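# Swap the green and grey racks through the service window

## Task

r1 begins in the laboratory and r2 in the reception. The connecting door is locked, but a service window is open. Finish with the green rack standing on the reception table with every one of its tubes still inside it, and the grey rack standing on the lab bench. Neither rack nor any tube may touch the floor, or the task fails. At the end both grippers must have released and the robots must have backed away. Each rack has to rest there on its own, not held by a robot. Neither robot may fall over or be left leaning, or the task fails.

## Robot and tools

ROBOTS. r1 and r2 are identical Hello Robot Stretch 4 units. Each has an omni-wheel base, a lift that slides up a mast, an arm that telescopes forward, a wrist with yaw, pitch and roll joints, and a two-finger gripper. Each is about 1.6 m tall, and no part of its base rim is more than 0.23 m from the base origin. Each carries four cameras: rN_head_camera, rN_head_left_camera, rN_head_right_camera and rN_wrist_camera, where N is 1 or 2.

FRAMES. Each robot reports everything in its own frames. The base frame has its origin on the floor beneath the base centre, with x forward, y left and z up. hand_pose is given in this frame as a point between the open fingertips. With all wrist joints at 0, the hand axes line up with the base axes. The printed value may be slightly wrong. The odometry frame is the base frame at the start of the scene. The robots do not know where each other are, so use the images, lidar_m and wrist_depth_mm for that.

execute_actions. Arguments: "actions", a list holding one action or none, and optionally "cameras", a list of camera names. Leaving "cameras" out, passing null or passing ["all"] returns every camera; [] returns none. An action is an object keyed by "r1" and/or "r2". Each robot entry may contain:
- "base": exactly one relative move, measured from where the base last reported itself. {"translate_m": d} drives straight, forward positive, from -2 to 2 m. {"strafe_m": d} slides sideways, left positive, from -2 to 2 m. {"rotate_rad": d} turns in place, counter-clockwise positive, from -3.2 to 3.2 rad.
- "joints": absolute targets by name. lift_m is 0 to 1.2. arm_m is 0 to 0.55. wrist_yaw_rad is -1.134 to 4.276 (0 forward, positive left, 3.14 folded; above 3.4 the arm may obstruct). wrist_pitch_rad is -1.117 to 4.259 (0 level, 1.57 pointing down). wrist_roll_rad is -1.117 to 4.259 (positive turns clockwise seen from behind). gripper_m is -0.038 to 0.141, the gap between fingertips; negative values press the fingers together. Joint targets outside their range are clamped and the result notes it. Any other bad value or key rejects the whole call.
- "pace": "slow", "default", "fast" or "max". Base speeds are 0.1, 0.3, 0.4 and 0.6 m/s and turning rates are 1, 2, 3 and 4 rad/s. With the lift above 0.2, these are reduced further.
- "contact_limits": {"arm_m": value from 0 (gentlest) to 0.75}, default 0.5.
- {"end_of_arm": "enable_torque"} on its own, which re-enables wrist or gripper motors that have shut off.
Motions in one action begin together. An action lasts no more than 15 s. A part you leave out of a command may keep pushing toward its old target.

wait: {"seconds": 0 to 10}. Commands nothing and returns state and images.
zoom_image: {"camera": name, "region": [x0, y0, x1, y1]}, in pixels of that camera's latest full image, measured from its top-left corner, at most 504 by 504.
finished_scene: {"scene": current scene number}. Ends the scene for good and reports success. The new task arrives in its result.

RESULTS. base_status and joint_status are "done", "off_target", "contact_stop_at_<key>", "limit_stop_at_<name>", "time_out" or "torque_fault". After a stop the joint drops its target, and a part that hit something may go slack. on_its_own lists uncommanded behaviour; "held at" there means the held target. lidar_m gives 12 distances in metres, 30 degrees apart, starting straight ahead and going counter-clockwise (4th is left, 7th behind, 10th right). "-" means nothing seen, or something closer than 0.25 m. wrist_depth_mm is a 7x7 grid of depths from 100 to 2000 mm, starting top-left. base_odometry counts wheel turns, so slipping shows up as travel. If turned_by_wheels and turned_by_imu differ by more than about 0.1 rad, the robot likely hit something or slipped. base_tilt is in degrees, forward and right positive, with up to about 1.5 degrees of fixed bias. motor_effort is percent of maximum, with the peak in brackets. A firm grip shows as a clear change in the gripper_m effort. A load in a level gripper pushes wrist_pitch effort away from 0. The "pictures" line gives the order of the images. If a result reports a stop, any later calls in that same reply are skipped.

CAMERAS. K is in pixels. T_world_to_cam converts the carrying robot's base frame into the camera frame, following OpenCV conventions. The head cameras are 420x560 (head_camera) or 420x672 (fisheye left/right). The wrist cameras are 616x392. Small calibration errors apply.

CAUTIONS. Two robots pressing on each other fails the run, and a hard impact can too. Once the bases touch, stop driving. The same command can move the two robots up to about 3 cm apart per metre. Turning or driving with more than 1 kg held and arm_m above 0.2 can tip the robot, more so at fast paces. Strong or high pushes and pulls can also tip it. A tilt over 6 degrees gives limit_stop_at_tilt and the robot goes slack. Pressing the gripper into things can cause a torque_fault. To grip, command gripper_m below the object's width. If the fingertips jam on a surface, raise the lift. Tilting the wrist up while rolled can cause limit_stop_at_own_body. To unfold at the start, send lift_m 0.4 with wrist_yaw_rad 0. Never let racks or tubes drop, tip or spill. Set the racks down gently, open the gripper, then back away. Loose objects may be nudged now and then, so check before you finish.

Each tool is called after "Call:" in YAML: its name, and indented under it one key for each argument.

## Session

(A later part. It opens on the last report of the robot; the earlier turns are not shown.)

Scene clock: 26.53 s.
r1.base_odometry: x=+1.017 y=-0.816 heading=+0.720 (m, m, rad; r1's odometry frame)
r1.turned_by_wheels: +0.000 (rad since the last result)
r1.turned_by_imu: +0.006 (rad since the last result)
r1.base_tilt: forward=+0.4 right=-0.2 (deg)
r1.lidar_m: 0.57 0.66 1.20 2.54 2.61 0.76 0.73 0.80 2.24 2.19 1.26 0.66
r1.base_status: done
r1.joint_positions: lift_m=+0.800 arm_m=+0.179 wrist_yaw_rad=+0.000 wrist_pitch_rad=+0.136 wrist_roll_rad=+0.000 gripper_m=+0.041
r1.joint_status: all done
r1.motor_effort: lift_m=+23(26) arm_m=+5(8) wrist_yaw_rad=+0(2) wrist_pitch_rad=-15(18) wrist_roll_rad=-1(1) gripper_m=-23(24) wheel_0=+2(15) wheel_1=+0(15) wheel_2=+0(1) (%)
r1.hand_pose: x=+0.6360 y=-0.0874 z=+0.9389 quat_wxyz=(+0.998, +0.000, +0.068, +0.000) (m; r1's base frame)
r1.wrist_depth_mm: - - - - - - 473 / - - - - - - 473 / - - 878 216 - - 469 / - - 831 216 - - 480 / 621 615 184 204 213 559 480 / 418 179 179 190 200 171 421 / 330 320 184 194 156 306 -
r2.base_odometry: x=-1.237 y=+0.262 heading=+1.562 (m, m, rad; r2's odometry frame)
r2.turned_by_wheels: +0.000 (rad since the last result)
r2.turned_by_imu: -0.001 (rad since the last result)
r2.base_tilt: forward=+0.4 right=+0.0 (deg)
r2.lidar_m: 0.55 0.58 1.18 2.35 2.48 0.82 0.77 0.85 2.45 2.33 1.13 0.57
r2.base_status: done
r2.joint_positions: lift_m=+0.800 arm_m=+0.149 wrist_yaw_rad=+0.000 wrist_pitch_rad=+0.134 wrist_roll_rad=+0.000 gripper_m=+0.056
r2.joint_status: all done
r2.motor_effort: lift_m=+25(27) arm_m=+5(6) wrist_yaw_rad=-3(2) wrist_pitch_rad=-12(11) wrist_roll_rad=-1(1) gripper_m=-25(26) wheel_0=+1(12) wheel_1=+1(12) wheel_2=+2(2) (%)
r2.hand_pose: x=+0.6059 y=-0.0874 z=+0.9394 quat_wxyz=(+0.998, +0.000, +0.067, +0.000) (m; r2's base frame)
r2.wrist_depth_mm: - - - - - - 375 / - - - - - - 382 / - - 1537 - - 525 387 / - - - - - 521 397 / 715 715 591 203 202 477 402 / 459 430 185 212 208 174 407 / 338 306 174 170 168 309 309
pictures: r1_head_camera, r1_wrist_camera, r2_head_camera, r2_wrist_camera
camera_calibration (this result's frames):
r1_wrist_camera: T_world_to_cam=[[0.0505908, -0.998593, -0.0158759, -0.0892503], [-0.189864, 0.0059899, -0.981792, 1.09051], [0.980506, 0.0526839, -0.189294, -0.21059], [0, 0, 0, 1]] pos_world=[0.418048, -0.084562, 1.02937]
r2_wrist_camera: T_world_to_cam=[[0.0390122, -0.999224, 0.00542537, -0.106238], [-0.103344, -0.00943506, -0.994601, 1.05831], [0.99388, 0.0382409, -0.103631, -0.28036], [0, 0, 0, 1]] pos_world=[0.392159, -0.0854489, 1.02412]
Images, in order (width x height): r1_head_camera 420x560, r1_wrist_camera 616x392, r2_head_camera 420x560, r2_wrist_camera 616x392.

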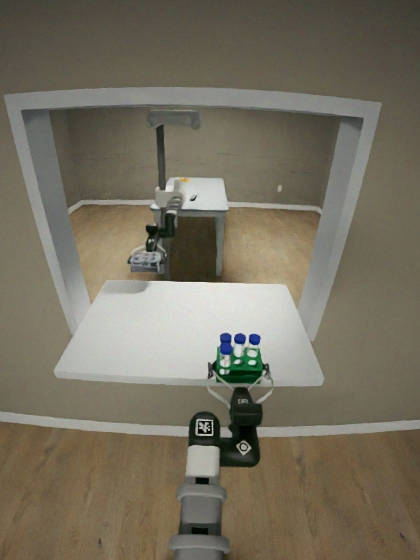

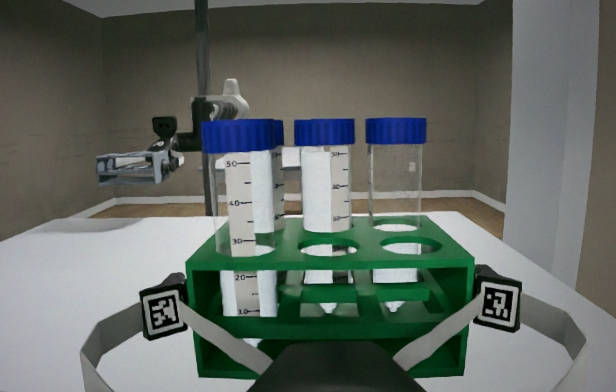

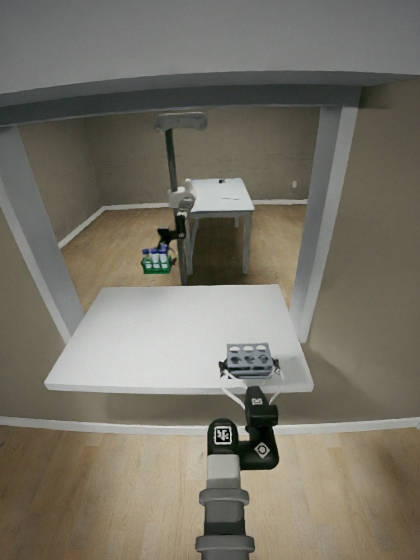

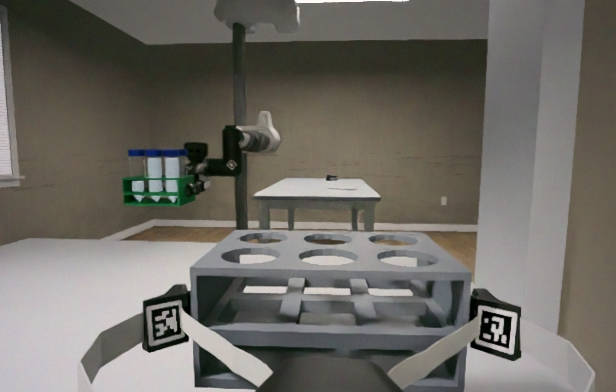

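Call:
execute_actions:
  actions:
    - {"r1":{"joints":{"arm_m":0.45,"lift_m":0.73},"pace":"fast"},"r2":{"joints":{"arm_m":0.39,"lift_m":0.73},"pace":"fast"}}
  cameras: ["r1_head_camera","r1_wrist_camera"]

Scene clock: 28.27 s.
r1.base_odometry: x=+1.017 y=-0.816 heading=+0.720 (m, m, rad; r1's odometry frame)
r1.turned_by_wheels: +0.000 (rad since the last result)
r1.turned_by_imu: +0.000 (rad since the last result)
r1.base_tilt: forward=+0.4 right=-0.2 (deg)
r1.lidar_m: 0.63 0.67 1.18 2.53 2.61 0.76 0.71 3.19 2.26 2.17 1.26 0.67
r1.base_status: not commanded
r1.joint_positions: lift_m=+0.730 arm_m=+0.449 wrist_yaw_rad=+0.000 wrist_pitch_rad=+0.136 wrist_roll_rad=+0.000 gripper_m=+0.041
r1.joint_status: all done
r1.motor_effort: lift_m=+20(22) arm_m=+5(6) wrist_yaw_rad=+0(1) wrist_pitch_rad=-16(15) wrist_roll_rad=-1(1) gripper_m=-23(21) wheel_0=+2(2) wheel_1=+0(0) wheel_2=+0(0) (%)
r1.hand_pose: x=+0.9060 y=-0.0873 z=+0.8692 quat_wxyz=(+0.998, +0.000, +0.068, +0.000) (m; r1's base frame)
r1.wrist_depth_mm: - - - - - - - / - - - - - - - / 525 732 212 216 - - - / 554 - 544 216 - - - / 402 402 193 213 213 370 379 / 274 179 179 190 200 171 272 / 214 207 183 193 156 198 -
r2.base_odometry: x=-1.237 y=+0.262 heading=+1.562 (m, m, rad; r2's odometry frame)
r2.turned_by_wheels: +0.000 (rad since the last result)
r2.turned_by_imu: +0.000 (rad since the last result)
r2.base_tilt: forward=+0.6 right=+0.1 (deg)
r2.lidar_m: 0.56 0.58 1.16 2.36 2.50 0.83 0.79 0.84 2.42 2.35 1.12 0.61
r2.base_status: not commanded
r2.joint_positions: lift_m=+0.730 arm_m=+0.389 wrist_yaw_rad=+0.000 wrist_pitch_rad=+0.134 wrist_roll_rad=+0.000 gripper_m=+0.056
r2.joint_status: all done
r2.motor_effort: lift_m=+17(23) arm_m=+6(5) wrist_yaw_rad=-3(1) wrist_pitch_rad=-10(13) wrist_roll_rad=-3(1) gripper_m=-25(24) wheel_0=+0(0) wheel_1=+1(1) wheel_2=+2(1) (%)
r2.hand_pose: x=+0.8459 y=-0.0873 z=+0.8701 quat_wxyz=(+0.998, +0.000, +0.067, +0.000) (m; r2's base frame)
r2.wrist_depth_mm: - - - - - - - / - - - - - - - / - - 1205 - - - - / 492 - - - - - - / 415 466 382 202 201 469 - / 296 277 185 211 209 174 298 / 217 197 174 170 168 198 198
pictures: r1_head_camera, r1_wrist_camera
camera_calibration (this result's frames):
r1_wrist_camera: T_world_to_cam=[[0.0509047, -0.998577, -0.0158737, -0.104213], [-0.18982, 0.00593054, -0.981801, 1.07324], [0.980498, 0.0529914, -0.189248, -0.488555], [0, 0, 0, 1]] pos_world=[0.688055, -0.0845407, 0.959596]
Images, in order (width x height): r1_head_camera 420x560, r1_wrist_camera 616x392.

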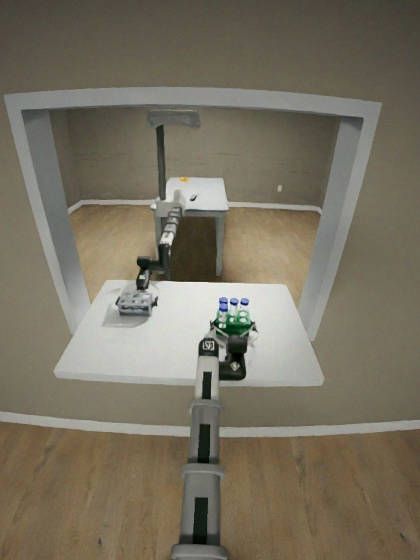

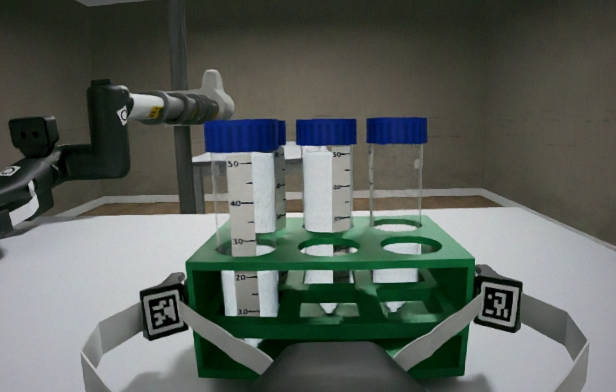

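Call:
execute_actions:
  actions:
    - {"r1":{"joints":{"lift_m":0.72,"gripper_m":0.05}},"r2":{"joints":{"lift_m":0.718,"arm_m":0.41}}}
  cameras: []

Call:
execute_actions:
  actions:
    - {"r1":{"joints":{"gripper_m":0.141}},"r2":{"joints":{"gripper_m":0.141}}}
  cameras: ["r1_wrist_camera","r2_wrist_camera"]

Call:
execute_actions:
  actions:
    - {"r1":{"joints":{"arm_m":0.35},"pace":"max"},"r2":{"joints":{"arm_m":0.31},"pace":"max"}}
  cameras: ["r1_head_camera","r1_wrist_camera","r2_head_camera","r2_wrist_camera"]

Scene clock: 29.20 s.
r1.base_odometry: x=+1.017 y=-0.816 heading=+0.720 (m, m, rad; r1's odometry frame)
r1.turned_by_wheels: +0.000 (rad since the last result)
r1.turned_by_imu: +0.000 (rad since the last result)
r1.base_tilt: forward=+0.3 right=-0.1 (deg)
r1.lidar_m: 0.64 0.66 1.21 2.55 2.64 0.76 0.71 3.19 2.26 2.17 1.27 0.65
r1.base_status: not commanded
r1.joint_positions: lift_m=+0.720 arm_m=+0.449 wrist_yaw_rad=+0.000 wrist_pitch_rad=+0.136 wrist_roll_rad=+0.000 gripper_m=+0.050
r1.joint_status: all done
r1.motor_effort: lift_m=+19(19) arm_m=+5(5) wrist_yaw_rad=-1(0) wrist_pitch_rad=-14(16) wrist_roll_rad=-1(1) gripper_m=-22(21) wheel_0=+2(2) wheel_1=+0(0) wheel_2=+0(1) (%)
r1.hand_pose: x=+0.9060 y=-0.0873 z=+0.8593 quat_wxyz=(+0.998, +0.000, +0.068, +0.000) (m; r1's base frame)
r1.wrist_depth_mm: - - - - - - - / - - - - - - - / 535 715 212 216 - - - / 521 - 504 220 - - - / 373 375 193 208 205 342 340 / 253 182 183 191 200 174 252 / 200 192 184 195 133 186 -
r2.base_odometry: x=-1.237 y=+0.262 heading=+1.562 (m, m, rad; r2's odometry frame)
r2.turned_by_wheels: +0.000 (rad since the last result)
r2.turned_by_imu: +0.000 (rad since the last result)
r2.base_tilt: forward=+0.4 right=+0.0 (deg)
r2.lidar_m: 0.57 0.57 1.17 2.35 2.47 0.84 0.79 0.84 2.42 2.34 1.11 0.60
r2.base_status: not commanded
r2.joint_positions: lift_m=+0.718 arm_m=+0.409 wrist_yaw_rad=+0.000 wrist_pitch_rad=+0.134 wrist_roll_rad=+0.000 gripper_m=+0.056
r2.joint_status: all done
r2.motor_effort: lift_m=+16(16) arm_m=+6(6) wrist_yaw_rad=-1(2) wrist_pitch_rad=-11(11) wrist_roll_rad=+0(3) gripper_m=-24(24) wheel_0=+1(0) wheel_1=+1(1) wheel_2=+2(2) (%)
r2.hand_pose: x=+0.8659 y=-0.0874 z=+0.8581 quat_wxyz=(+0.998, +0.000, +0.067, +0.000) (m; r2's base frame)
r2.wrist_depth_mm: - - - - - - - / - - - - - - - / - 574 1205 - - - - / 484 - - - - - - / 415 421 343 203 202 427 - / 267 251 185 211 209 174 271 / 196 179 174 170 168 180 179
pictures: none
No camera images: the call's "cameras" was empty. Leave "cameras" out to get every camera's image.

Scene clock: 31.13 s.
r1.base_odometry: x=+1.017 y=-0.816 heading=+0.720 (m, m, rad; r1's odometry frame)
r1.turned_by_wheels: +0.000 (rad since the last result)
r1.turned_by_imu: +0.001 (rad since the last result)
r1.base_tilt: forward=+0.4 right=-0.2 (deg)
r1.lidar_m: 0.63 0.67 1.20 2.54 2.64 0.76 0.72 3.20 2.28 2.17 1.26 0.68
r1.base_status: not commanded
r1.joint_positions: lift_m=+0.720 arm_m=+0.449 wrist_yaw_rad=+0.000 wrist_pitch_rad=+0.132 wrist_roll_rad=+0.000 gripper_m=+0.141
r1.joint_status: all done
r1.motor_effort: lift_m=+19(19) arm_m=+5(4) wrist_yaw_rad=-1(1) wrist_pitch_rad=-6(16) wrist_roll_rad=-1(1) gripper_m=-2(22) wheel_0=+2(2) wheel_1=+0(0) wheel_2=+0(0) (%)
r1.hand_pose: x=+0.9061 y=-0.0874 z=+0.8602 quat_wxyz=(+0.998, +0.000, +0.066, +0.000) (m; r1's base frame)
r1.wrist_depth_mm: - - - - - - - / - - - - - - - / 535 715 1182 236 - - - / 525 - 1182 242 - - - / 382 384 216 236 229 351 364 / 258 246 210 213 217 198 244 / 204 196 203 144 198 191 -
r2.base_odometry: x=-1.237 y=+0.262 heading=+1.562 (m, m, rad; r2's odometry frame)
r2.turned_by_wheels: +0.000 (rad since the last result)
r2.turned_by_imu: +0.001 (rad since the last result)
r2.base_tilt: forward=+0.5 right=+0.2 (deg)
r2.lidar_m: 0.56 0.57 1.14 2.38 2.48 0.83 0.76 0.85 2.41 2.35 1.13 0.60
r2.base_status: not commanded
r2.joint_positions: lift_m=+0.718 arm_m=+0.409 wrist_yaw_rad=+0.000 wrist_pitch_rad=+0.132 wrist_roll_rad=+0.000 gripper_m=+0.141
r2.joint_status: all done
r2.motor_effort: lift_m=+16(17) arm_m=+5(6) wrist_yaw_rad=-2(1) wrist_pitch_rad=-8(11) wrist_roll_rad=-2(1) gripper_m=+0(25) wheel_0=+0(0) wheel_1=+1(1) wheel_2=+2(2) (%)
r2.hand_pose: x=+0.8659 y=-0.0874 z=+0.8585 quat_wxyz=(+0.998, +0.000, +0.066, +0.000) (m; r2's base frame)
r2.wrist_depth_mm: - - - - - - - / - - - - - - - / - 569 1160 - - - - / 484 - - - - - - / 421 424 267 234 237 433 - / 270 253 196 229 210 189 285 / 198 190 198 144 192 190 200
pictures: r1_wrist_camera, r2_wrist_camera
camera_calibration (this result's frames):
r1_wrist_camera: T_world_to_cam=[[0.0507735, -0.998587, -0.0156911, -0.104454], [-0.18626, 0.00596759, -0.982482, 1.06187], [0.981188, 0.0528067, -0.185694, -0.494064], [0, 0, 0, 1]] pos_world=[0.687856, -0.0845536, 0.949883]
r2_wrist_camera: T_world_to_cam=[[0.0390729, -0.999221, 0.00547277, -0.116016], [-0.102127, -0.00944168, -0.994727, 1.00376], [0.994004, 0.038308, -0.102417, -0.548303], [0, 0, 0, 1]] pos_world=[0.65206, -0.085444, 0.942949]
Images, in order (width x height): r1_wrist_camera 616x392, r2_wrist_camera 616x392.

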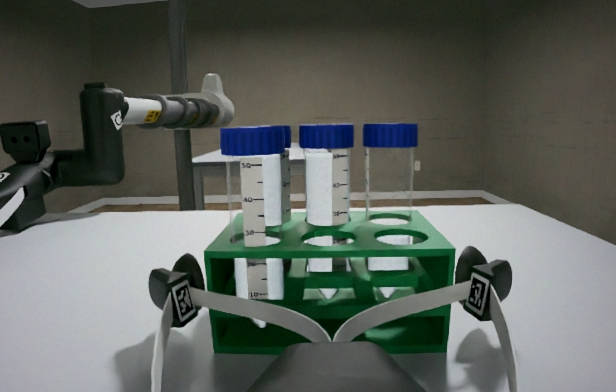

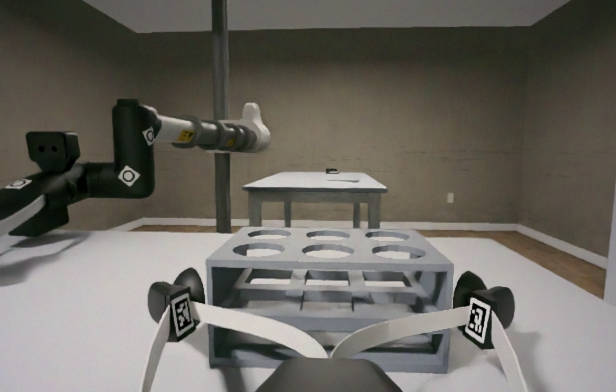

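Scene clock: 32.17 s.
r1.base_odometry: x=+1.017 y=-0.816 heading=+0.720 (m, m, rad; r1's odometry frame)
r1.turned_by_wheels: +0.000 (rad since the last result)
r1.turned_by_imu: +0.000 (rad since the last result)
r1.base_tilt: forward=+0.4 right=-0.3 (deg)
r1.lidar_m: 0.64 0.65 1.22 2.54 2.62 0.77 0.71 0.79 2.25 2.18 1.27 0.67
r1.base_status: not commanded
r1.joint_positions: lift_m=+0.720 arm_m=+0.351 wrist_yaw_rad=+0.000 wrist_pitch_rad=+0.132 wrist_roll_rad=+0.000 gripper_m=+0.141
r1.joint_status: all done
r1.motor_effort: lift_m=+19(19) arm_m=-4(4) wrist_yaw_rad=+1(1) wrist_pitch_rad=-5(6) wrist_roll_rad=-1(1) gripper_m=+3(0) wheel_0=+2(2) wheel_1=+0(0) wheel_2=+1(0) (%)
r1.hand_pose: x=+0.8076 y=-0.0875 z=+0.8603 quat_wxyz=(+0.998, +0.000, +0.066, +0.000) (m; r1's base frame)
r1.wrist_depth_mm: - - - - - - - / - - - - - - - / - 732 - 336 - - - / 585 654 1336 336 554 627 - / 382 382 351 309 327 359 351 / 259 247 233 262 229 218 245 / 204 197 204 144 199 191 -
r2.base_odometry: x=-1.237 y=+0.262 heading=+1.562 (m, m, rad; r2's odometry frame)
r2.turned_by_wheels: +0.000 (rad since the last result)
r2.turned_by_imu: +0.000 (rad since the last result)
r2.base_tilt: forward=+0.6 right=+0.0 (deg)
r2.lidar_m: 0.56 0.58 1.17 2.37 2.46 0.83 0.78 0.84 2.44 2.34 1.14 0.59
r2.base_status: not commanded
r2.joint_positions: lift_m=+0.718 arm_m=+0.311 wrist_yaw_rad=+0.000 wrist_pitch_rad=+0.132 wrist_roll_rad=+0.000 gripper_m=+0.141
r2.joint_status: all done
r2.motor_effort: lift_m=+16(16) arm_m=-5(5) wrist_yaw_rad=-1(2) wrist_pitch_rad=-7(8) wrist_roll_rad=-2(1) gripper_m=+1(2) wheel_0=+1(1) wheel_1=+1(1) wheel_2=+2(2) (%)
r2.hand_pose: x=+0.7678 y=-0.0875 z=+0.8585 quat_wxyz=(+0.998, +0.000, +0.066, +0.000) (m; r2's base frame)
r2.wrist_depth_mm: - - - - - - 347 / - - - - - - 349 / - - 1118 - - - 345 / - 699 - - - - 345 / 394 427 427 329 330 436 343 / 270 255 212 276 276 198 276 / 198 190 201 144 202 191 200
pictures: r1_head_camera, r1_wrist_camera, r2_head_camera, r2_wrist_camera
camera_calibration (this result's frames):
r1_wrist_camera: T_world_to_cam=[[0.0504377, -0.998604, -0.0156888, -0.0992829], [-0.186216, 0.00603016, -0.98249, 1.04352], [0.981213, 0.0524761, -0.185652, -0.397522], [0, 0, 0, 1]] pos_world=[0.589381, -0.0845764, 0.949886]
r2_wrist_camera: T_world_to_cam=[[0.0387732, -0.999233, 0.00547244, -0.112036], [-0.10214, -0.00941108, -0.994726, 0.993744], [0.994014, 0.0380098, -0.102426, -0.450736], [0, 0, 0, 1]] pos_world=[0.553883, -0.0854656, 0.942948]
Images, in order (width x height): r1_head_camera 420x560, r1_wrist_camera 616x392, r2_head_camera 420x560, r2_wrist_camera 616x392.

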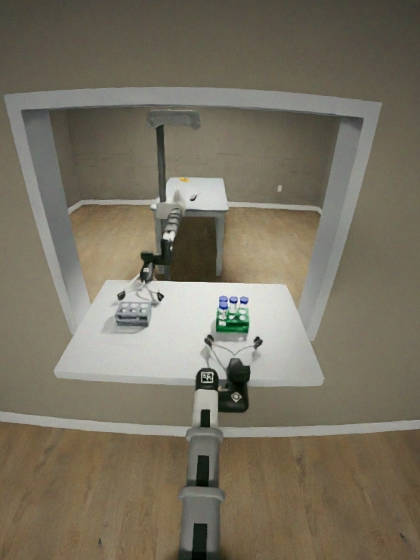

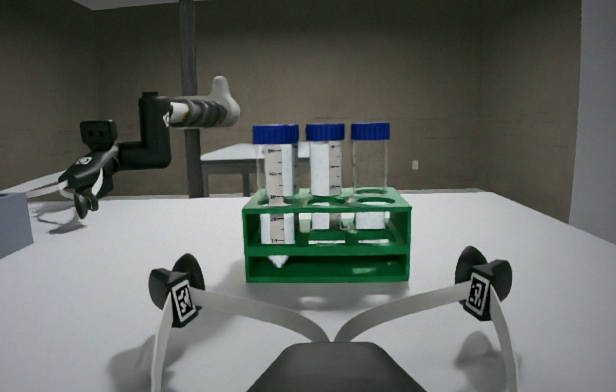

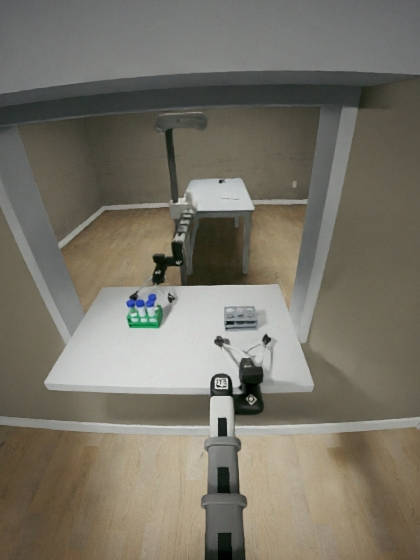

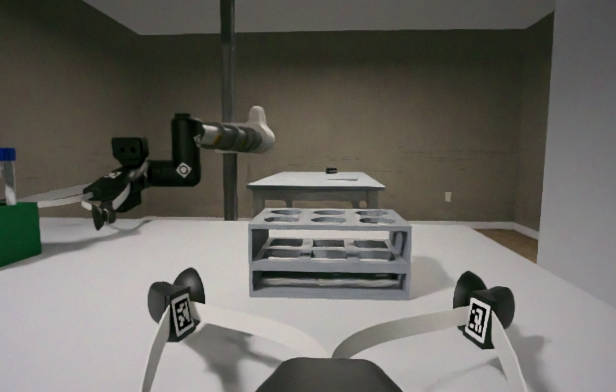

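Call:
execute_actions:
  actions:
    - {"r1":{"base":{"strafe_m":0.392},"pace":"fast"},"r2":{"base":{"strafe_m":0.395},"pace":"fast"}}
  cameras: ["r1_wrist_camera","r2_wrist_camera"]

Scene clock: 34.50 s.
r1.base_odometry: x=+0.758 y=-0.522 heading=+0.720 (m, m, rad; r1's odometry frame)
r1.turned_by_wheels: +0.000 (rad since the last result)
r1.turned_by_imu: +0.000 (rad since the last result)
r1.base_tilt: forward=+0.4 right=-0.4 (deg)
r1.lidar_m: 0.62 0.87 1.17 2.15 2.24 3.00 0.73 0.75 2.70 2.56 0.92 0.66
r1.base_status: done
r1.joint_positions: lift_m=+0.720 arm_m=+0.351 wrist_yaw_rad=+0.000 wrist_pitch_rad=+0.132 wrist_roll_rad=+0.000 gripper_m=+0.141
r1.joint_status: not commanded
r1.motor_effort: lift_m=+20(20) arm_m=-4(4) wrist_yaw_rad=+0(0) wrist_pitch_rad=-4(5) wrist_roll_rad=-1(1) gripper_m=-1(3) wheel_0=-2(15) wheel_1=+0(14) wheel_2=+0(2) (%)
r1.hand_pose: x=+0.8076 y=-0.0875 z=+0.8602 quat_wxyz=(+0.998, +0.000, +0.066, +0.000) (m; r1's base frame)
r1.wrist_depth_mm: 301 - - - - - - / 298 - - - - - - / 300 - - - - - 699 / 300 - - 384 559 627 530 / 297 379 349 330 336 357 351 / 258 246 233 262 229 220 245 / 204 197 204 144 199 192 -
r2.base_odometry: x=-1.632 y=+0.265 heading=+1.562 (m, m, rad; r2's odometry frame)
r2.turned_by_wheels: +0.000 (rad since the last result)
r2.turned_by_imu: +0.000 (rad since the last result)
r2.base_tilt: forward=+0.8 right=-0.1 (deg)
r2.lidar_m: 0.55 0.57 1.10 1.97 2.08 2.83 0.79 0.83 2.84 2.73 0.82 0.61
r2.base_status: done
r2.joint_positions: lift_m=+0.718 arm_m=+0.311 wrist_yaw_rad=+0.000 wrist_pitch_rad=+0.132 wrist_roll_rad=+0.000 gripper_m=+0.141
r2.joint_status: not commanded
r2.motor_effort: lift_m=+17(17) arm_m=-5(5) wrist_yaw_rad=-3(3) wrist_pitch_rad=-8(8) wrist_roll_rad=-3(3) gripper_m=-1(0) wheel_0=+1(11) wheel_1=-1(14) wheel_2=+1(2) (%)
r2.hand_pose: x=+0.7678 y=-0.0874 z=+0.8585 quat_wxyz=(+0.998, +0.000, +0.066, +0.000) (m; r2's base frame)
r2.wrist_depth_mm: 384 - - - - - - / 387 - - - - - - / 387 - - - - 1229 661 / 387 - - 379 - - 615 / 382 427 430 327 329 436 430 / 270 254 213 276 276 199 274 / 198 190 201 144 202 191 200
pictures: r1_wrist_camera, r2_wrist_camera
camera_calibration (this result's frames):
r1_wrist_camera: T_world_to_cam=[[0.05053, -0.998599, -0.0156889, -0.0993308], [-0.186217, 0.00601311, -0.98249, 1.04351], [0.981208, 0.0525668, -0.185652, -0.397518], [0, 0, 0, 1]] pos_world=[0.589386, -0.0845702, 0.949879]
r2_wrist_camera: T_world_to_cam=[[0.0389276, -0.999227, 0.0054728, -0.112111], [-0.102139, -0.00942723, -0.994726, 0.9937], [0.994008, 0.0381633, -0.102427, -0.450734], [0, 0, 0, 1]] pos_world=[0.553893, -0.0854545, 0.942905]
Images, in order (width x height): r1_wrist_camera 616x392, r2_wrist_camera 616x392.

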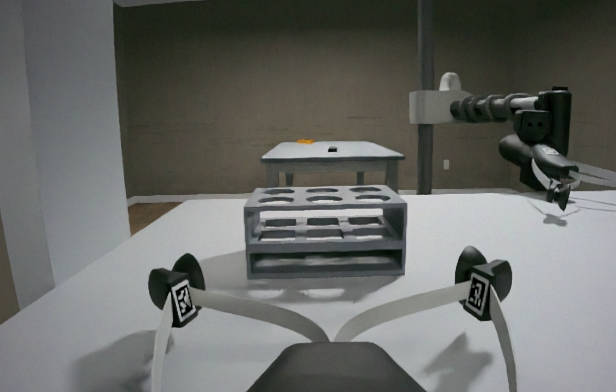

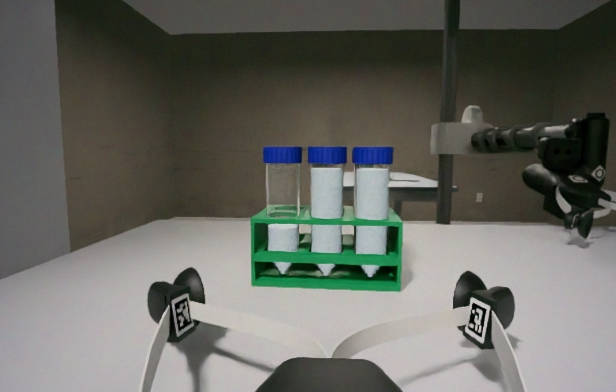

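Call:
execute_actions:
  actions:
    - {"r1":{"joints":{"arm_m":0.466}},"r2":{"base":{"strafe_m":0.003},"joints":{"arm_m":0.434}}}
  cameras: ["r1_wrist_camera","r2_wrist_camera"]

Call:
execute_actions:
  actions:
    - {"r1":{"joints":{"gripper_m":0.055}},"r2":{"joints":{"gripper_m":0.048}}}
  cameras: ["r1_wrist_camera","r2_wrist_camera"]

Scene clock: 36.07 s.
r1.base_odometry: x=+0.758 y=-0.522 heading=+0.720 (m, m, rad; r1's odometry frame)
r1.turned_by_wheels: +0.000 (rad since the last result)
r1.turned_by_imu: +0.000 (rad since the last result)
r1.base_tilt: forward=+0.5 right=-0.3 (deg)
r1.lidar_m: 0.62 0.86 1.18 2.15 2.23 2.99 0.74 0.76 2.70 2.58 0.94 0.65
r1.base_status: not commanded
r1.joint_positions: lift_m=+0.720 arm_m=+0.465 wrist_yaw_rad=+0.000 wrist_pitch_rad=+0.132 wrist_roll_rad=+0.000 gripper_m=+0.141
r1.joint_status: all done
r1.motor_effort: lift_m=+19(19) arm_m=+5(8) wrist_yaw_rad=+0(0) wrist_pitch_rad=-4(5) wrist_roll_rad=-1(1) gripper_m=+0(0) wheel_0=-2(2) wheel_1=+0(0) wheel_2=+0(0) (%)
r1.hand_pose: x=+0.9221 y=-0.0874 z=+0.8603 quat_wxyz=(+0.998, +0.000, +0.066, +0.000) (m; r1's base frame)
r1.wrist_depth_mm: - - - - - - - / - - - - - 1182 - / - - - - - - - / 304 - - - - - - / 301 382 236 241 229 351 349 / 258 245 200 198 217 196 244 / 204 196 201 143 197 191 -
r2.base_odometry: x=-1.635 y=+0.265 heading=+1.562 (m, m, rad; r2's odometry frame)
r2.turned_by_wheels: +0.000 (rad since the last result)
r2.turned_by_imu: +0.000 (rad since the last result)
r2.base_tilt: forward=+0.5 right=+0.1 (deg)
r2.lidar_m: 0.57 0.58 1.15 1.98 2.05 2.85 0.77 0.84 2.85 2.76 0.81 0.59
r2.base_status: done
r2.joint_positions: lift_m=+0.718 arm_m=+0.433 wrist_yaw_rad=+0.000 wrist_pitch_rad=+0.132 wrist_roll_rad=+0.000 gripper_m=+0.141
r2.joint_status: all done
r2.motor_effort: lift_m=+17(17) arm_m=+6(7) wrist_yaw_rad=-1(2) wrist_pitch_rad=-8(8) wrist_roll_rad=-2(2) gripper_m=-1(1) wheel_0=+0(6) wheel_1=-1(9) wheel_2=+0(0) (%)
r2.hand_pose: x=+0.8899 y=-0.0875 z=+0.8585 quat_wxyz=(+0.998, +0.000, +0.066, +0.000) (m; r2's base frame)
r2.wrist_depth_mm: - - - - - - - / - - - - - - - / - - - - - 1118 866 / - - - - 1863 - - / - 427 262 199 195 433 430 / 270 253 196 199 194 192 274 / 198 189 198 143 192 187 200
pictures: r1_wrist_camera, r2_wrist_camera
camera_calibration (this result's frames):
r1_wrist_camera: T_world_to_cam=[[0.0507367, -0.998589, -0.0156826, -0.105249], [-0.186097, 0.00597487, -0.982513, 1.06476], [0.981221, 0.0527679, -0.185531, -0.5099], [0, 0, 0, 1]] pos_world=[0.703813, -0.0845563, 0.949887]
r2_wrist_camera: T_world_to_cam=[[0.0388397, -0.99923, 0.00547559, -0.116814], [-0.102062, -0.00941805, -0.994733, 1.00613], [0.99402, 0.0380763, -0.102349, -0.572196], [0, 0, 0, 1]] pos_world=[0.675999, -0.0854608, 0.942911]
Images, in order (width x height): r1_wrist_camera 616x392, r2_wrist_camera 616x392.

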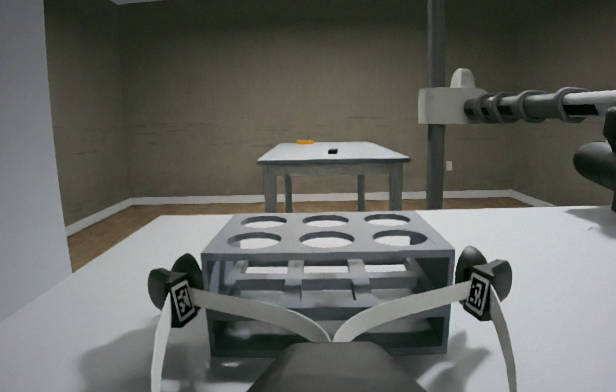

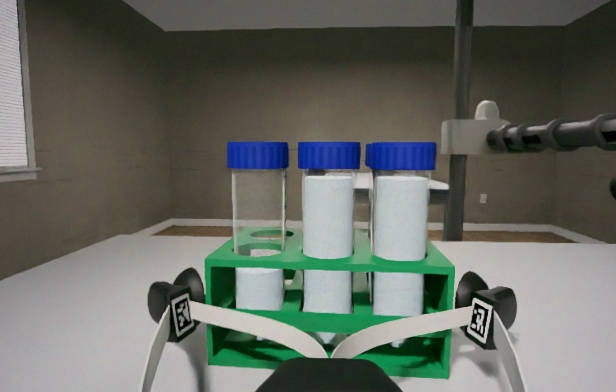

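Scene clock: 38.00 s.
r1.base_odometry: x=+0.758 y=-0.522 heading=+0.720 (m, m, rad; r1's odometry frame)
r1.turned_by_wheels: +0.000 (rad since the last result)
r1.turned_by_imu: +0.001 (rad since the last result)
r1.base_tilt: forward=+0.4 right=-0.3 (deg)
r1.lidar_m: 0.62 0.87 1.19 2.14 2.22 3.00 0.73 0.76 2.70 2.58 0.94 0.66
r1.base_status: not commanded
r1.joint_positions: lift_m=+0.720 arm_m=+0.465 wrist_yaw_rad=+0.000 wrist_pitch_rad=+0.133 wrist_roll_rad=+0.000 gripper_m=+0.055
r1.joint_status: all done
r1.motor_effort: lift_m=+19(19) arm_m=+5(5) wrist_yaw_rad=+0(0) wrist_pitch_rad=-7(7) wrist_roll_rad=-1(1) gripper_m=-22(18) wheel_0=-2(2) wheel_1=+0(0) wheel_2=+0(0) (%)
r1.hand_pose: x=+0.9220 y=-0.0874 z=+0.8599 quat_wxyz=(+0.998, +0.000, +0.067, +0.000) (m; r1's base frame)
r1.wrist_depth_mm: - - - - - - - / - - - - - 1138 - / - - - - - - - / 304 - - - - - - / 301 379 226 209 205 347 345 / 255 183 189 204 204 175 255 / 202 195 187 124 139 188 -
r2.base_odometry: x=-1.635 y=+0.265 heading=+1.562 (m, m, rad; r2's odometry frame)
r2.turned_by_wheels: +0.000 (rad since the last result)
r2.turned_by_imu: +0.001 (rad since the last result)
r2.base_tilt: forward=+0.6 right=+0.0 (deg)
r2.lidar_m: 0.56 0.59 1.13 1.96 2.04 2.84 0.79 0.84 2.82 2.74 0.84 0.60
r2.base_status: not commanded
r2.joint_positions: lift_m=+0.718 arm_m=+0.433 wrist_yaw_rad=+0.000 wrist_pitch_rad=+0.135 wrist_roll_rad=+0.000 gripper_m=+0.049
r2.joint_status: all done
r2.motor_effort: lift_m=+17(17) arm_m=+5(6) wrist_yaw_rad=-1(0) wrist_pitch_rad=-17(18) wrist_roll_rad=-2(2) gripper_m=-24(24) wheel_0=+1(1) wheel_1=-1(1) wheel_2=+0(0) (%)
r2.hand_pose: x=+0.8898 y=-0.0874 z=+0.8576 quat_wxyz=(+0.998, +0.000, +0.068, +0.000) (m; r2's base frame)
r2.wrist_depth_mm: - - - - - - - / - - - - - - - / - - - 177 170 1098 - / - - - 175 177 - - / - 413 250 173 173 415 415 / 264 247 178 179 175 170 266 / 193 176 171 168 165 177 177
pictures: r1_wrist_camera, r2_wrist_camera
camera_calibration (this result's frames):
r1_wrist_camera: T_world_to_cam=[[0.0507171, -0.998589, -0.0157444, -0.105182], [-0.1873, 0.00597458, -0.982285, 1.06532], [0.980993, 0.0527675, -0.186733, -0.508677], [0, 0, 0, 1]] pos_world=[0.703877, -0.0845563, 0.949804]
r2_wrist_camera: T_world_to_cam=[[0.0390536, -0.999223, 0.00535208, -0.116834], [-0.105214, -0.00943846, -0.994405, 1.00775], [0.993682, 0.038272, -0.105501, -0.569216], [0, 0, 0, 1]] pos_world=[0.676213, -0.0854466, 0.942682]
Images, in order (width x height): r1_wrist_camera 616x392, r2_wrist_camera 616x392.

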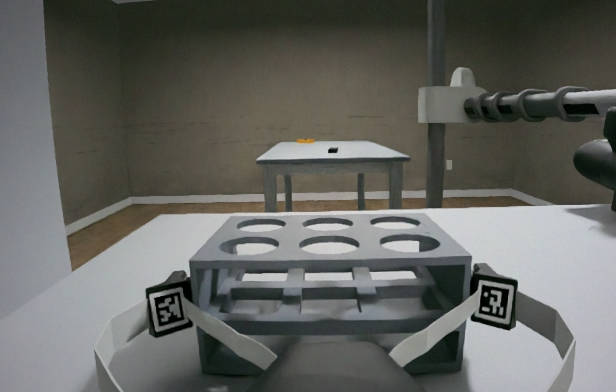

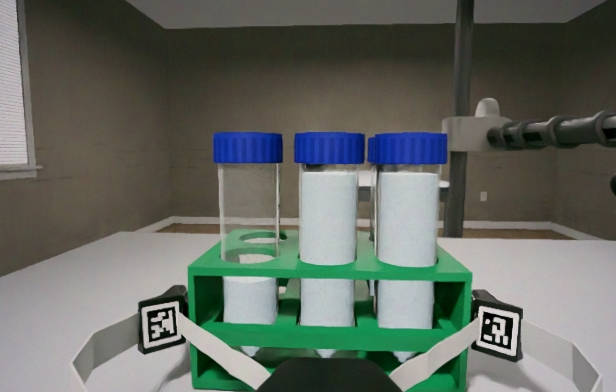

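Call:
execute_actions:
  actions:
    - {"r1":{"base":{"translate_m":-0.15},"joints":{"arm_m":0.27,"lift_m":0.75},"pace":"fast"},"r2":{"base":{"translate_m":-0.2},"joints":{"arm_m":0.25,"lift_m":0.75},"pace":"fast"}}
  cameras: ["r1_wrist_camera","r2_wrist_camera"]

Call:
execute_actions:
  actions:
    - {"r1":{"base":{"rotate_rad":-2.47}},"r2":{"base":{"rotate_rad":-2.81}}}
  cameras: ["r1_head_camera","r1_wrist_camera","r2_head_camera","r2_wrist_camera"]

Scene clock: 40.10 s.
r1.base_odometry: x=+0.646 y=-0.620 heading=+0.720 (m, m, rad; r1's odometry frame)
r1.turned_by_wheels: -0.001 (rad since the last result)
r1.turned_by_imu: +0.000 (rad since the last result)
r1.base_tilt: forward=+0.5 right=-0.2 (deg)
r1.lidar_m: 0.71 1.03 1.38 2.14 2.21 2.98 0.57 0.60 0.85 2.58 1.46 0.81
r1.base_status: done
r1.joint_positions: lift_m=+0.750 arm_m=+0.271 wrist_yaw_rad=+0.000 wrist_pitch_rad=+0.134 wrist_roll_rad=+0.000 gripper_m=+0.055
r1.joint_status: all done
r1.motor_effort: lift_m=+23(25) arm_m=-4(4) wrist_yaw_rad=+1(1) wrist_pitch_rad=-10(9) wrist_roll_rad=-1(1) gripper_m=-20(17) wheel_0=-3(10) wheel_1=-5(10) wheel_2=+1(16) (%)
r1.hand_pose: x=+0.7275 y=-0.0875 z=+0.8895 quat_wxyz=(+0.998, +0.000, +0.067, +0.000) (m; r1's base frame)
r1.wrist_depth_mm: 484 484 - - - - - / 496 496 - - - - - / 512 508 - - - 1205 - / 525 521 820 809 778 778 750 / 544 535 224 209 204 433 433 / 559 183 189 204 200 175 319 / 580 317 200 124 139 574 -
r2.base_odometry: x=-1.637 y=+0.065 heading=+1.562 (m, m, rad; r2's odometry frame)
r2.turned_by_wheels: +0.000 (rad since the last result)
r2.turned_by_imu: +0.000 (rad since the last result)
r2.base_tilt: forward=+0.6 right=+0.0 (deg)
r2.lidar_m: 0.64 0.83 1.41 1.97 2.04 2.83 0.58 0.61 0.89 2.72 1.42 0.79
r2.base_status: done
r2.joint_positions: lift_m=+0.750 arm_m=+0.251 wrist_yaw_rad=+0.000 wrist_pitch_rad=+0.136 wrist_roll_rad=+0.000 gripper_m=+0.049
r2.joint_status: all done
r2.motor_effort: lift_m=+26(27) arm_m=-5(5) wrist_yaw_rad=-3(2) wrist_pitch_rad=-17(19) wrist_roll_rad=-1(2) gripper_m=-25(24) wheel_0=-2(7) wheel_1=-1(7) wheel_2=-2(13) (%)
r2.hand_pose: x=+0.7076 y=-0.0875 z=+0.8887 quat_wxyz=(+0.998, +0.000, +0.068, +0.000) (m; r2's base frame)
r2.wrist_depth_mm: 512 535 - - - - - / 525 549 - - - - - / 535 549 - 172 172 - - / 544 549 - 176 178 904 - / 554 535 218 174 173 530 535 / 338 317 178 178 175 170 342 / 325 569 172 167 165 176 296
pictures: r1_wrist_camera, r2_wrist_camera
camera_calibration (this result's frames):
r1_wrist_camera: T_world_to_cam=[[0.0503052, -0.998609, -0.0157641, -0.0946526], [-0.18768, 0.00605087, -0.982212, 1.05817], [0.980941, 0.052369, -0.187114, -0.312017], [0, 0, 0, 1]] pos_world=[0.509429, -0.0845838, 0.97947]
r2_wrist_camera: T_world_to_cam=[[0.0388091, -0.999232, 0.00533459, -0.109767], [-0.105672, -0.00941276, -0.994356, 1.01977], [0.993643, 0.0380263, -0.105957, -0.38446], [0, 0, 0, 1]] pos_world=[0.494038, -0.0854644, 0.973868]
Images, in order (width x height): r1_wrist_camera 616x392, r2_wrist_camera 616x392.

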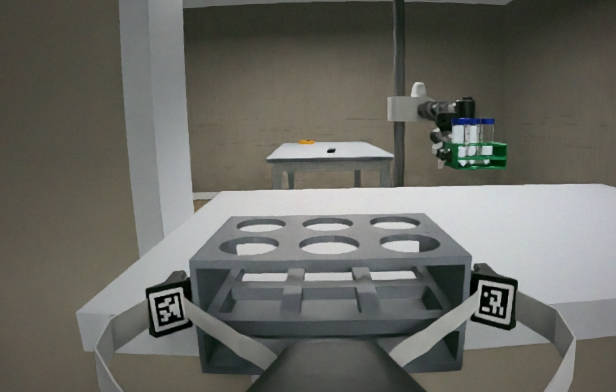

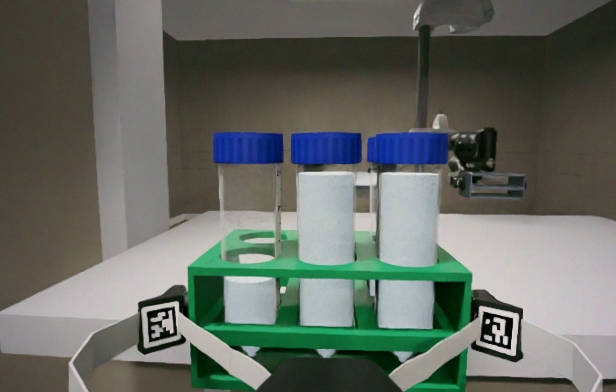

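Scene clock: 42.80 s.
r1.base_odometry: x=+0.646 y=-0.620 heading=-1.750 (m, m, rad; r1's odometry frame)
r1.turned_by_wheels: -2.469 (rad since the last result)
r1.turned_by_imu: -2.529 (rad since the last result)
r1.base_tilt: forward=+0.3 right=-0.3 (deg)
r1.lidar_m: 0.67 2.58 2.55 1.03 0.78 0.76 1.09 1.61 2.16 2.34 0.60 0.58
r1.base_status: done
r1.joint_positions: lift_m=+0.750 arm_m=+0.271 wrist_yaw_rad=+0.000 wrist_pitch_rad=+0.134 wrist_roll_rad=+0.000 gripper_m=+0.055
r1.joint_status: not commanded
r1.motor_effort: lift_m=+23(23) arm_m=-4(4) wrist_yaw_rad=+0(3) wrist_pitch_rad=-10(10) wrist_roll_rad=-1(2) gripper_m=-18(21) wheel_0=+5(10) wheel_1=+2(11) wheel_2=+3(12) (%)
r1.hand_pose: x=+0.7275 y=-0.0875 z=+0.8895 quat_wxyz=(+0.998, +0.000, +0.067, +0.000) (m; r1's base frame)
r1.wrist_depth_mm: 1983 - - - - - - / - - - - - - - / - - - - - - - / - - - - - 1078 1042 / - - 224 210 205 609 603 / - 183 189 204 201 175 449 / 1618 357 200 124 139 325 -
r2.base_odometry: x=-1.637 y=+0.065 heading=-1.248 (m, m, rad; r2's odometry frame)
r2.turned_by_wheels: -2.809 (rad since the last result)
r2.turned_by_imu: -2.790 (rad since the last result)
r2.base_tilt: forward=+0.5 right=+0.0 (deg)
r2.lidar_m: 0.61 0.74 2.68 1.73 0.85 0.75 0.77 1.22 1.99 2.01 2.45 0.62
r2.base_status: done
r2.joint_positions: lift_m=+0.750 arm_m=+0.251 wrist_yaw_rad=+0.000 wrist_pitch_rad=+0.136 wrist_roll_rad=+0.000 gripper_m=+0.049
r2.joint_status: not commanded
r2.motor_effort: lift_m=+26(26) arm_m=-5(5) wrist_yaw_rad=-1(7) wrist_pitch_rad=-17(18) wrist_roll_rad=-2(2) gripper_m=-24(25) wheel_0=+2(8) wheel_1=+2(10) wheel_2=+2(11) (%)
r2.hand_pose: x=+0.7076 y=-0.0874 z=+0.8887 quat_wxyz=(+0.998, +0.000, +0.068, +0.000) (m; r2's base frame)
r2.wrist_depth_mm: - - - - - - - / - - - - - - - / - - - 173 173 - - / - - - 175 176 - - / - 750 218 174 172 759 - / 477 449 178 178 175 170 - / 349 320 172 168 165 177 336
pictures: r1_head_camera, r1_wrist_camera, r2_head_camera, r2_wrist_camera
camera_calibration (this result's frames):
r1_wrist_camera: T_world_to_cam=[[0.0504379, -0.998603, -0.0157563, -0.0947182], [-0.187668, 0.00601888, -0.982214, 1.05817], [0.980937, 0.0524977, -0.187102, -0.31202], [0, 0, 0, 1]] pos_world=[0.509434, -0.0845745, 0.979475]
r2_wrist_camera: T_world_to_cam=[[0.0389592, -0.999226, 0.005355, -0.109849], [-0.105629, -0.00944732, -0.994361, 1.01976], [0.993642, 0.0381739, -0.105915, -0.38449], [0, 0, 0, 1]] pos_world=[0.494041, -0.0854527, 0.973872]
Images, in order (width x height): r1_head_camera 420x560, r1_wrist_camera 616x392, r2_head_camera 420x560, r2_wrist_camera 616x392.

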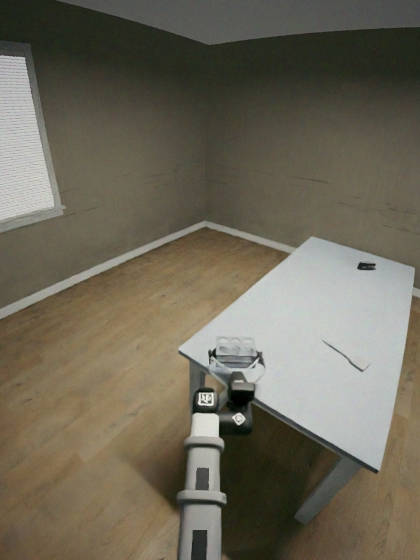

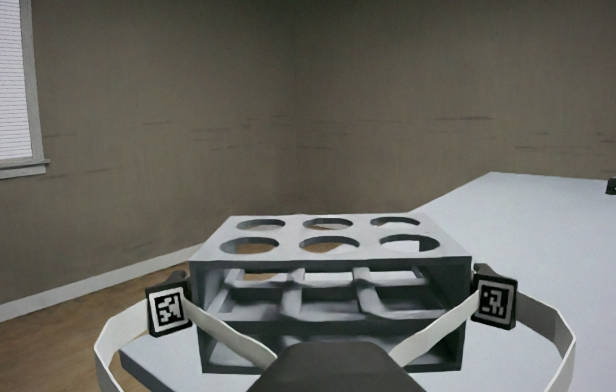

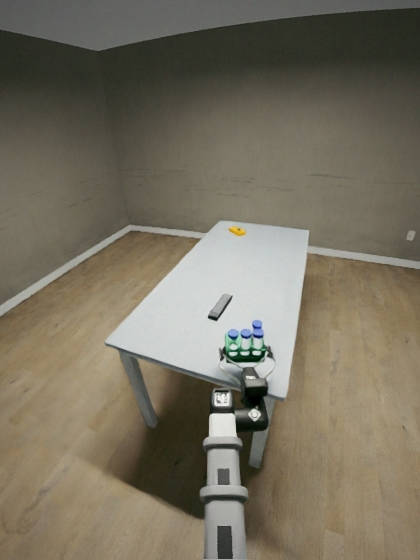

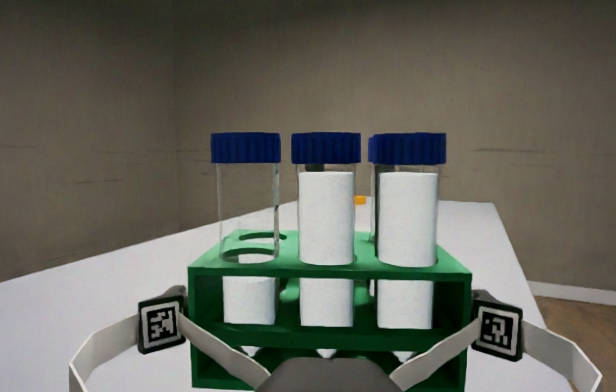

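Call:
execute_actions:
  actions:
    - {"r1":{"base":{"rotate_rad":-0.12},"joints":{"arm_m":0.34,"lift_m":0.661},"pace":"slow"},"r2":{"base":{"rotate_rad":0.08},"joints":{"arm_m":0.32,"lift_m":0.659},"pace":"slow"}}
  cameras: ["r1_head_camera","r2_head_camera"]

Scene clock: 44.93 s.
r1.base_odometry: x=+0.646 y=-0.620 heading=-1.869 (m, m, rad; r1's odometry frame)
r1.turned_by_wheels: -0.119 (rad since the last result)
r1.turned_by_imu: -0.121 (rad since the last result)
r1.base_tilt: forward=+0.4 right=-0.2 (deg)
r1.lidar_m: 0.71 2.68 2.55 1.45 0.82 0.77 1.03 1.38 2.17 2.25 3.05 0.57
r1.base_status: done
r1.joint_positions: lift_m=+0.661 arm_m=+0.339 wrist_yaw_rad=+0.000 wrist_pitch_rad=+0.134 wrist_roll_rad=+0.000 gripper_m=+0.055
r1.joint_status: all done
r1.motor_effort: lift_m=+19(22) arm_m=+5(5) wrist_yaw_rad=+0(1) wrist_pitch_rad=-9(9) wrist_roll_rad=-1(2) gripper_m=-18(21) wheel_0=+4(10) wheel_1=+6(9) wheel_2=+3(7) (%)
r1.hand_pose: x=+0.7960 y=-0.0874 z=+0.8009 quat_wxyz=(+0.998, +0.000, +0.067, +0.000) (m; r1's base frame)
r1.wrist_depth_mm: - - - - - - - / - - - - - - - / - - - - - - - / - - - 661 647 627 615 / - 382 224 209 204 355 355 / 262 182 189 204 203 175 260 / 206 199 191 125 139 191 -
r2.base_odometry: x=-1.636 y=+0.065 heading=-1.168 (m, m, rad; r2's odometry frame)
r2.turned_by_wheels: +0.079 (rad since the last result)
r2.turned_by_imu: +0.079 (rad since the last result)
r2.base_tilt: forward=+0.5 right=-0.1 (deg)
r2.lidar_m: 0.62 0.78 2.70 1.57 0.83 0.73 0.78 1.30 1.99 2.04 2.63 0.58
r2.base_status: done
r2.joint_positions: lift_m=+0.659 arm_m=+0.319 wrist_yaw_rad=+0.000 wrist_pitch_rad=+0.136 wrist_roll_rad=+0.000 gripper_m=+0.049
r2.joint_status: all done
r2.motor_effort: lift_m=+17(24) arm_m=+6(5) wrist_yaw_rad=-3(0) wrist_pitch_rad=-17(18) wrist_roll_rad=-2(2) gripper_m=-26(25) wheel_0=-2(5) wheel_1=-3(5) wheel_2=-1(6) (%)
r2.hand_pose: x=+0.7758 y=-0.0874 z=+0.7985 quat_wxyz=(+0.998, +0.000, +0.068, +0.000) (m; r2's base frame)
r2.wrist_depth_mm: - - - - - - - / - - - - - - - / - - - 176 170 - - / - - - 176 178 976 1308 / 415 421 250 174 173 427 424 / 268 253 179 178 175 170 272 / 197 180 172 168 165 177 180
pictures: r1_head_camera, r2_head_camera
Images, in order (width x height): r1_head_camera 420x560, r2_head_camera 420x560.

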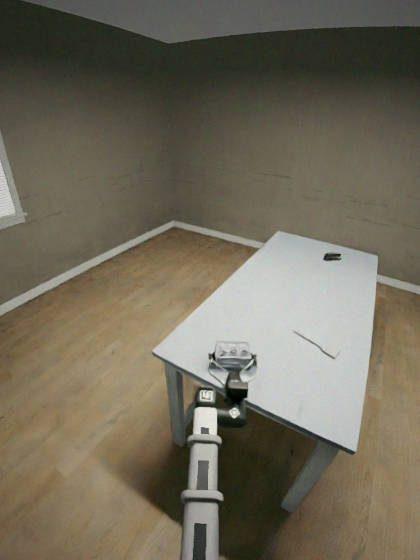

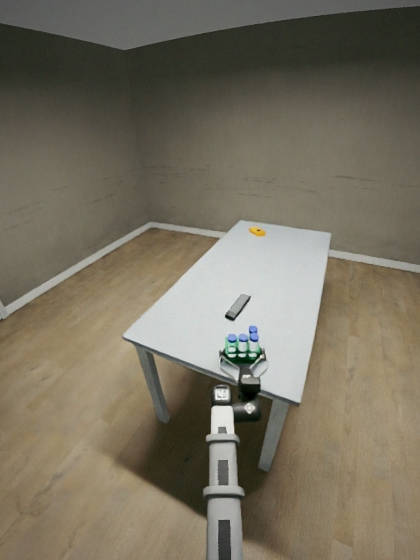

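Call:
execute_actions:
  actions:
    - {"r1":{"joints":{"gripper_m":0.141,"lift_m":0.658}},"r2":{"joints":{"gripper_m":0.141,"lift_m":0.657}}}
  cameras: ["r1_wrist_camera","r2_wrist_camera"]

Call:
execute_actions:
  actions:
    - {"r1":{"base":{"translate_m":-0.15},"joints":{"arm_m":0},"pace":"fast"},"r2":{"base":{"translate_m":-0.15},"joints":{"arm_m":0},"pace":"fast"}}
  cameras: ["r1_head_camera","r2_head_camera"]

Scene clock: 47.00 s.
r1.base_odometry: x=+0.646 y=-0.620 heading=-1.869 (m, m, rad; r1's odometry frame)
r1.turned_by_wheels: +0.000 (rad since the last result)
r1.turned_by_imu: +0.001 (rad since the last result)
r1.base_tilt: forward=+0.4 right=-0.2 (deg)
r1.lidar_m: 0.68 2.65 2.55 1.45 0.81 0.77 1.03 1.39 2.16 2.27 3.07 0.58
r1.base_status: not commanded
r1.joint_positions: lift_m=+0.658 arm_m=+0.339 wrist_yaw_rad=+0.000 wrist_pitch_rad=+0.132 wrist_roll_rad=+0.000 gripper_m=+0.141
r1.joint_status: all done
r1.motor_effort: lift_m=+19(18) arm_m=+5(5) wrist_yaw_rad=+0(0) wrist_pitch_rad=-3(9) wrist_roll_rad=-1(1) gripper_m=-2(25) wheel_0=+4(4) wheel_1=+6(6) wheel_2=+3(3) (%)
r1.hand_pose: x=+0.7960 y=-0.0874 z=+0.7984 quat_wxyz=(+0.998, +0.000, +0.066, +0.000) (m; r1's base frame)
r1.wrist_depth_mm: - - - - - - - / - - - - - - - / - - - - - - - / - - - 654 634 621 603 / - 382 235 240 229 351 347 / 258 245 213 222 216 198 243 / 202 196 202 145 198 190 -
r2.base_odometry: x=-1.636 y=+0.065 heading=-1.168 (m, m, rad; r2's odometry frame)
r2.turned_by_wheels: +0.000 (rad since the last result)
r2.turned_by_imu: +0.001 (rad since the last result)
r2.base_tilt: forward=+0.6 right=-0.1 (deg)
r2.lidar_m: 0.61 0.79 2.70 1.57 0.82 0.75 0.78 1.32 1.98 2.02 2.62 0.59
r2.base_status: not commanded
r2.joint_positions: lift_m=+0.657 arm_m=+0.319 wrist_yaw_rad=+0.000 wrist_pitch_rad=+0.133 wrist_roll_rad=+0.000 gripper_m=+0.141
r2.joint_status: all done
r2.motor_effort: lift_m=+17(16) arm_m=+5(6) wrist_yaw_rad=-2(4) wrist_pitch_rad=-9(18) wrist_roll_rad=-2(1) gripper_m=-1(25) wheel_0=-2(2) wheel_1=-4(4) wheel_2=-1(1) (%)
r2.hand_pose: x=+0.7759 y=-0.0875 z=+0.7973 quat_wxyz=(+0.998, +0.000, +0.066, +0.000) (m; r2's base frame)
r2.wrist_depth_mm: - - - - - - - / - - - - - - - / - - - - - - - / - - - 203 525 1008 - / 424 427 267 200 198 436 433 / 270 253 196 201 198 189 274 / 198 190 199 144 193 190 200
pictures: r1_wrist_camera, r2_wrist_camera
camera_calibration (this result's frames):
r1_wrist_camera: T_world_to_cam=[[0.050547, -0.998599, -0.015669, -0.0997427], [-0.185976, 0.00600318, -0.982536, 0.980389], [0.981253, 0.0525783, -0.185412, -0.397873], [0, 0, 0, 1]] pos_world=[0.577785, -0.0845689, 0.887934]
r2_wrist_camera: T_world_to_cam=[[0.0388271, -0.999231, 0.0054787, -0.112049], [-0.102464, -0.00943527, -0.994692, 0.933946], [0.993979, 0.0380596, -0.102752, -0.46479], [0, 0, 0, 1]] pos_world=[0.562038, -0.085461, 0.881844]
Images, in order (width x height): r1_wrist_camera 616x392, r2_wrist_camera 616x392.

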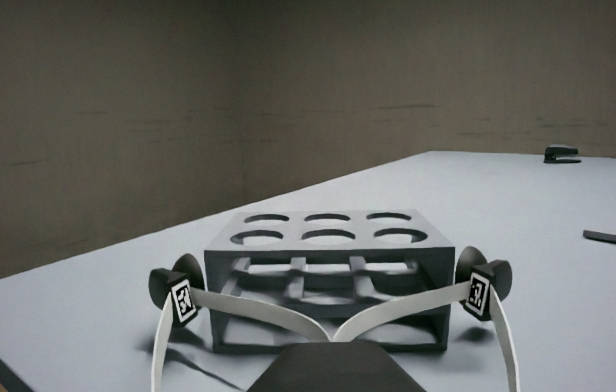

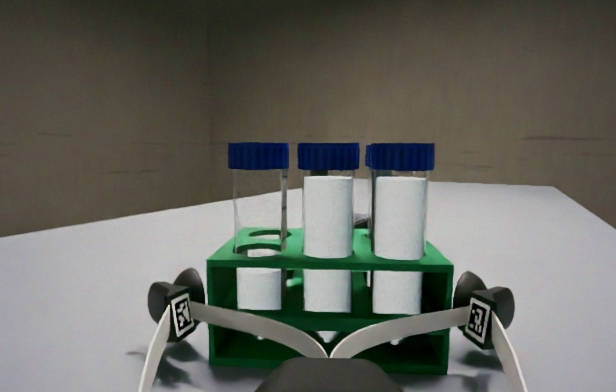

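Scene clock: 48.80 s.
r1.base_odometry: x=+0.690 y=-0.477 heading=-1.869 (m, m, rad; r1's odometry frame)
r1.turned_by_wheels: -0.001 (rad since the last result)
r1.turned_by_imu: +0.000 (rad since the last result)
r1.base_tilt: forward=+0.5 right=-0.3 (deg)
r1.lidar_m: 0.72 2.75 2.62 0.93 0.65 0.64 0.90 1.21 2.08 2.17 2.95 0.70
r1.base_status: done
r1.joint_positions: lift_m=+0.658 arm_m=+0.001 wrist_yaw_rad=+0.000 wrist_pitch_rad=+0.132 wrist_roll_rad=+0.000 gripper_m=+0.141
r1.joint_status: all done
r1.motor_effort: lift_m=+19(19) arm_m=-4(7) wrist_yaw_rad=+1(1) wrist_pitch_rad=-5(5) wrist_roll_rad=-1(1) gripper_m=+1(2) wheel_0=-2(9) wheel_1=-4(9) wheel_2=+1(14) (%)
r1.hand_pose: x=+0.4576 y=-0.0875 z=+0.7983 quat_wxyz=(+0.998, +0.000, +0.066, +0.000) (m; r1's base frame)
r1.wrist_depth_mm: - - - - - - - / - - - - - - - / - - - - - - - / - - 741 676 654 634 621 / - - 778 668 549 455 430 / 1921 1808 788 1983 1618 469 1025 / 1499 1430 1397 145 1430 1397 1366
r2.base_odometry: x=-1.695 y=+0.203 heading=-1.169 (m, m, rad; r2's odometry frame)
r2.turned_by_wheels: +0.000 (rad since the last result)
r2.turned_by_imu: +0.000 (rad since the last result)
r2.base_tilt: forward=+0.4 right=+0.2 (deg)
r2.lidar_m: 0.75 0.98 2.77 1.38 0.68 0.61 0.64 1.14 1.94 1.98 2.56 0.73
r2.base_status: done
r2.joint_positions: lift_m=+0.657 arm_m=+0.001 wrist_yaw_rad=+0.000 wrist_pitch_rad=+0.132 wrist_roll_rad=+0.000 gripper_m=+0.141
r2.joint_status: all done
r2.motor_effort: lift_m=+17(17) arm_m=-5(5) wrist_yaw_rad=+0(1) wrist_pitch_rad=-7(9) wrist_roll_rad=-2(2) gripper_m=-1(0) wheel_0=+0(7) wheel_1=-2(9) wheel_2=-3(12) (%)
r2.hand_pose: x=+0.4583 y=-0.0875 z=+0.7974 quat_wxyz=(+0.998, +0.000, +0.066, +0.000) (m; r2's base frame)
r2.wrist_depth_mm: - - - - - - - / - - - - - - - / - - - - - - - / - - 1008 668 1025 - - / - - 707 585 525 1808 - / - 842 213 - 535 198 - / 1464 1397 1499 144 535 1366 1537
pictures: r1_head_camera, r2_head_camera
Images, in order (width x height): r1_head_camera 420x560, r2_head_camera 420x560.

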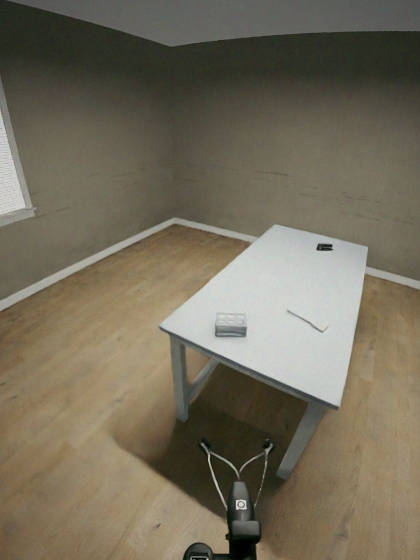

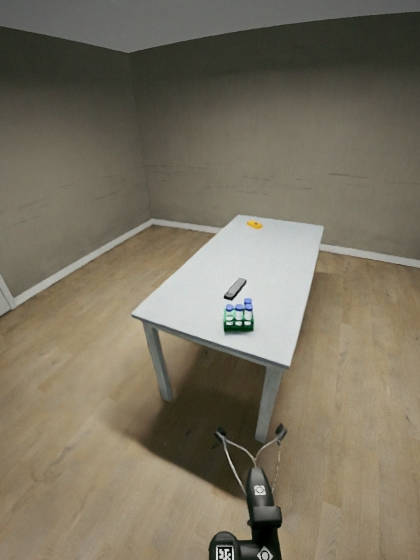

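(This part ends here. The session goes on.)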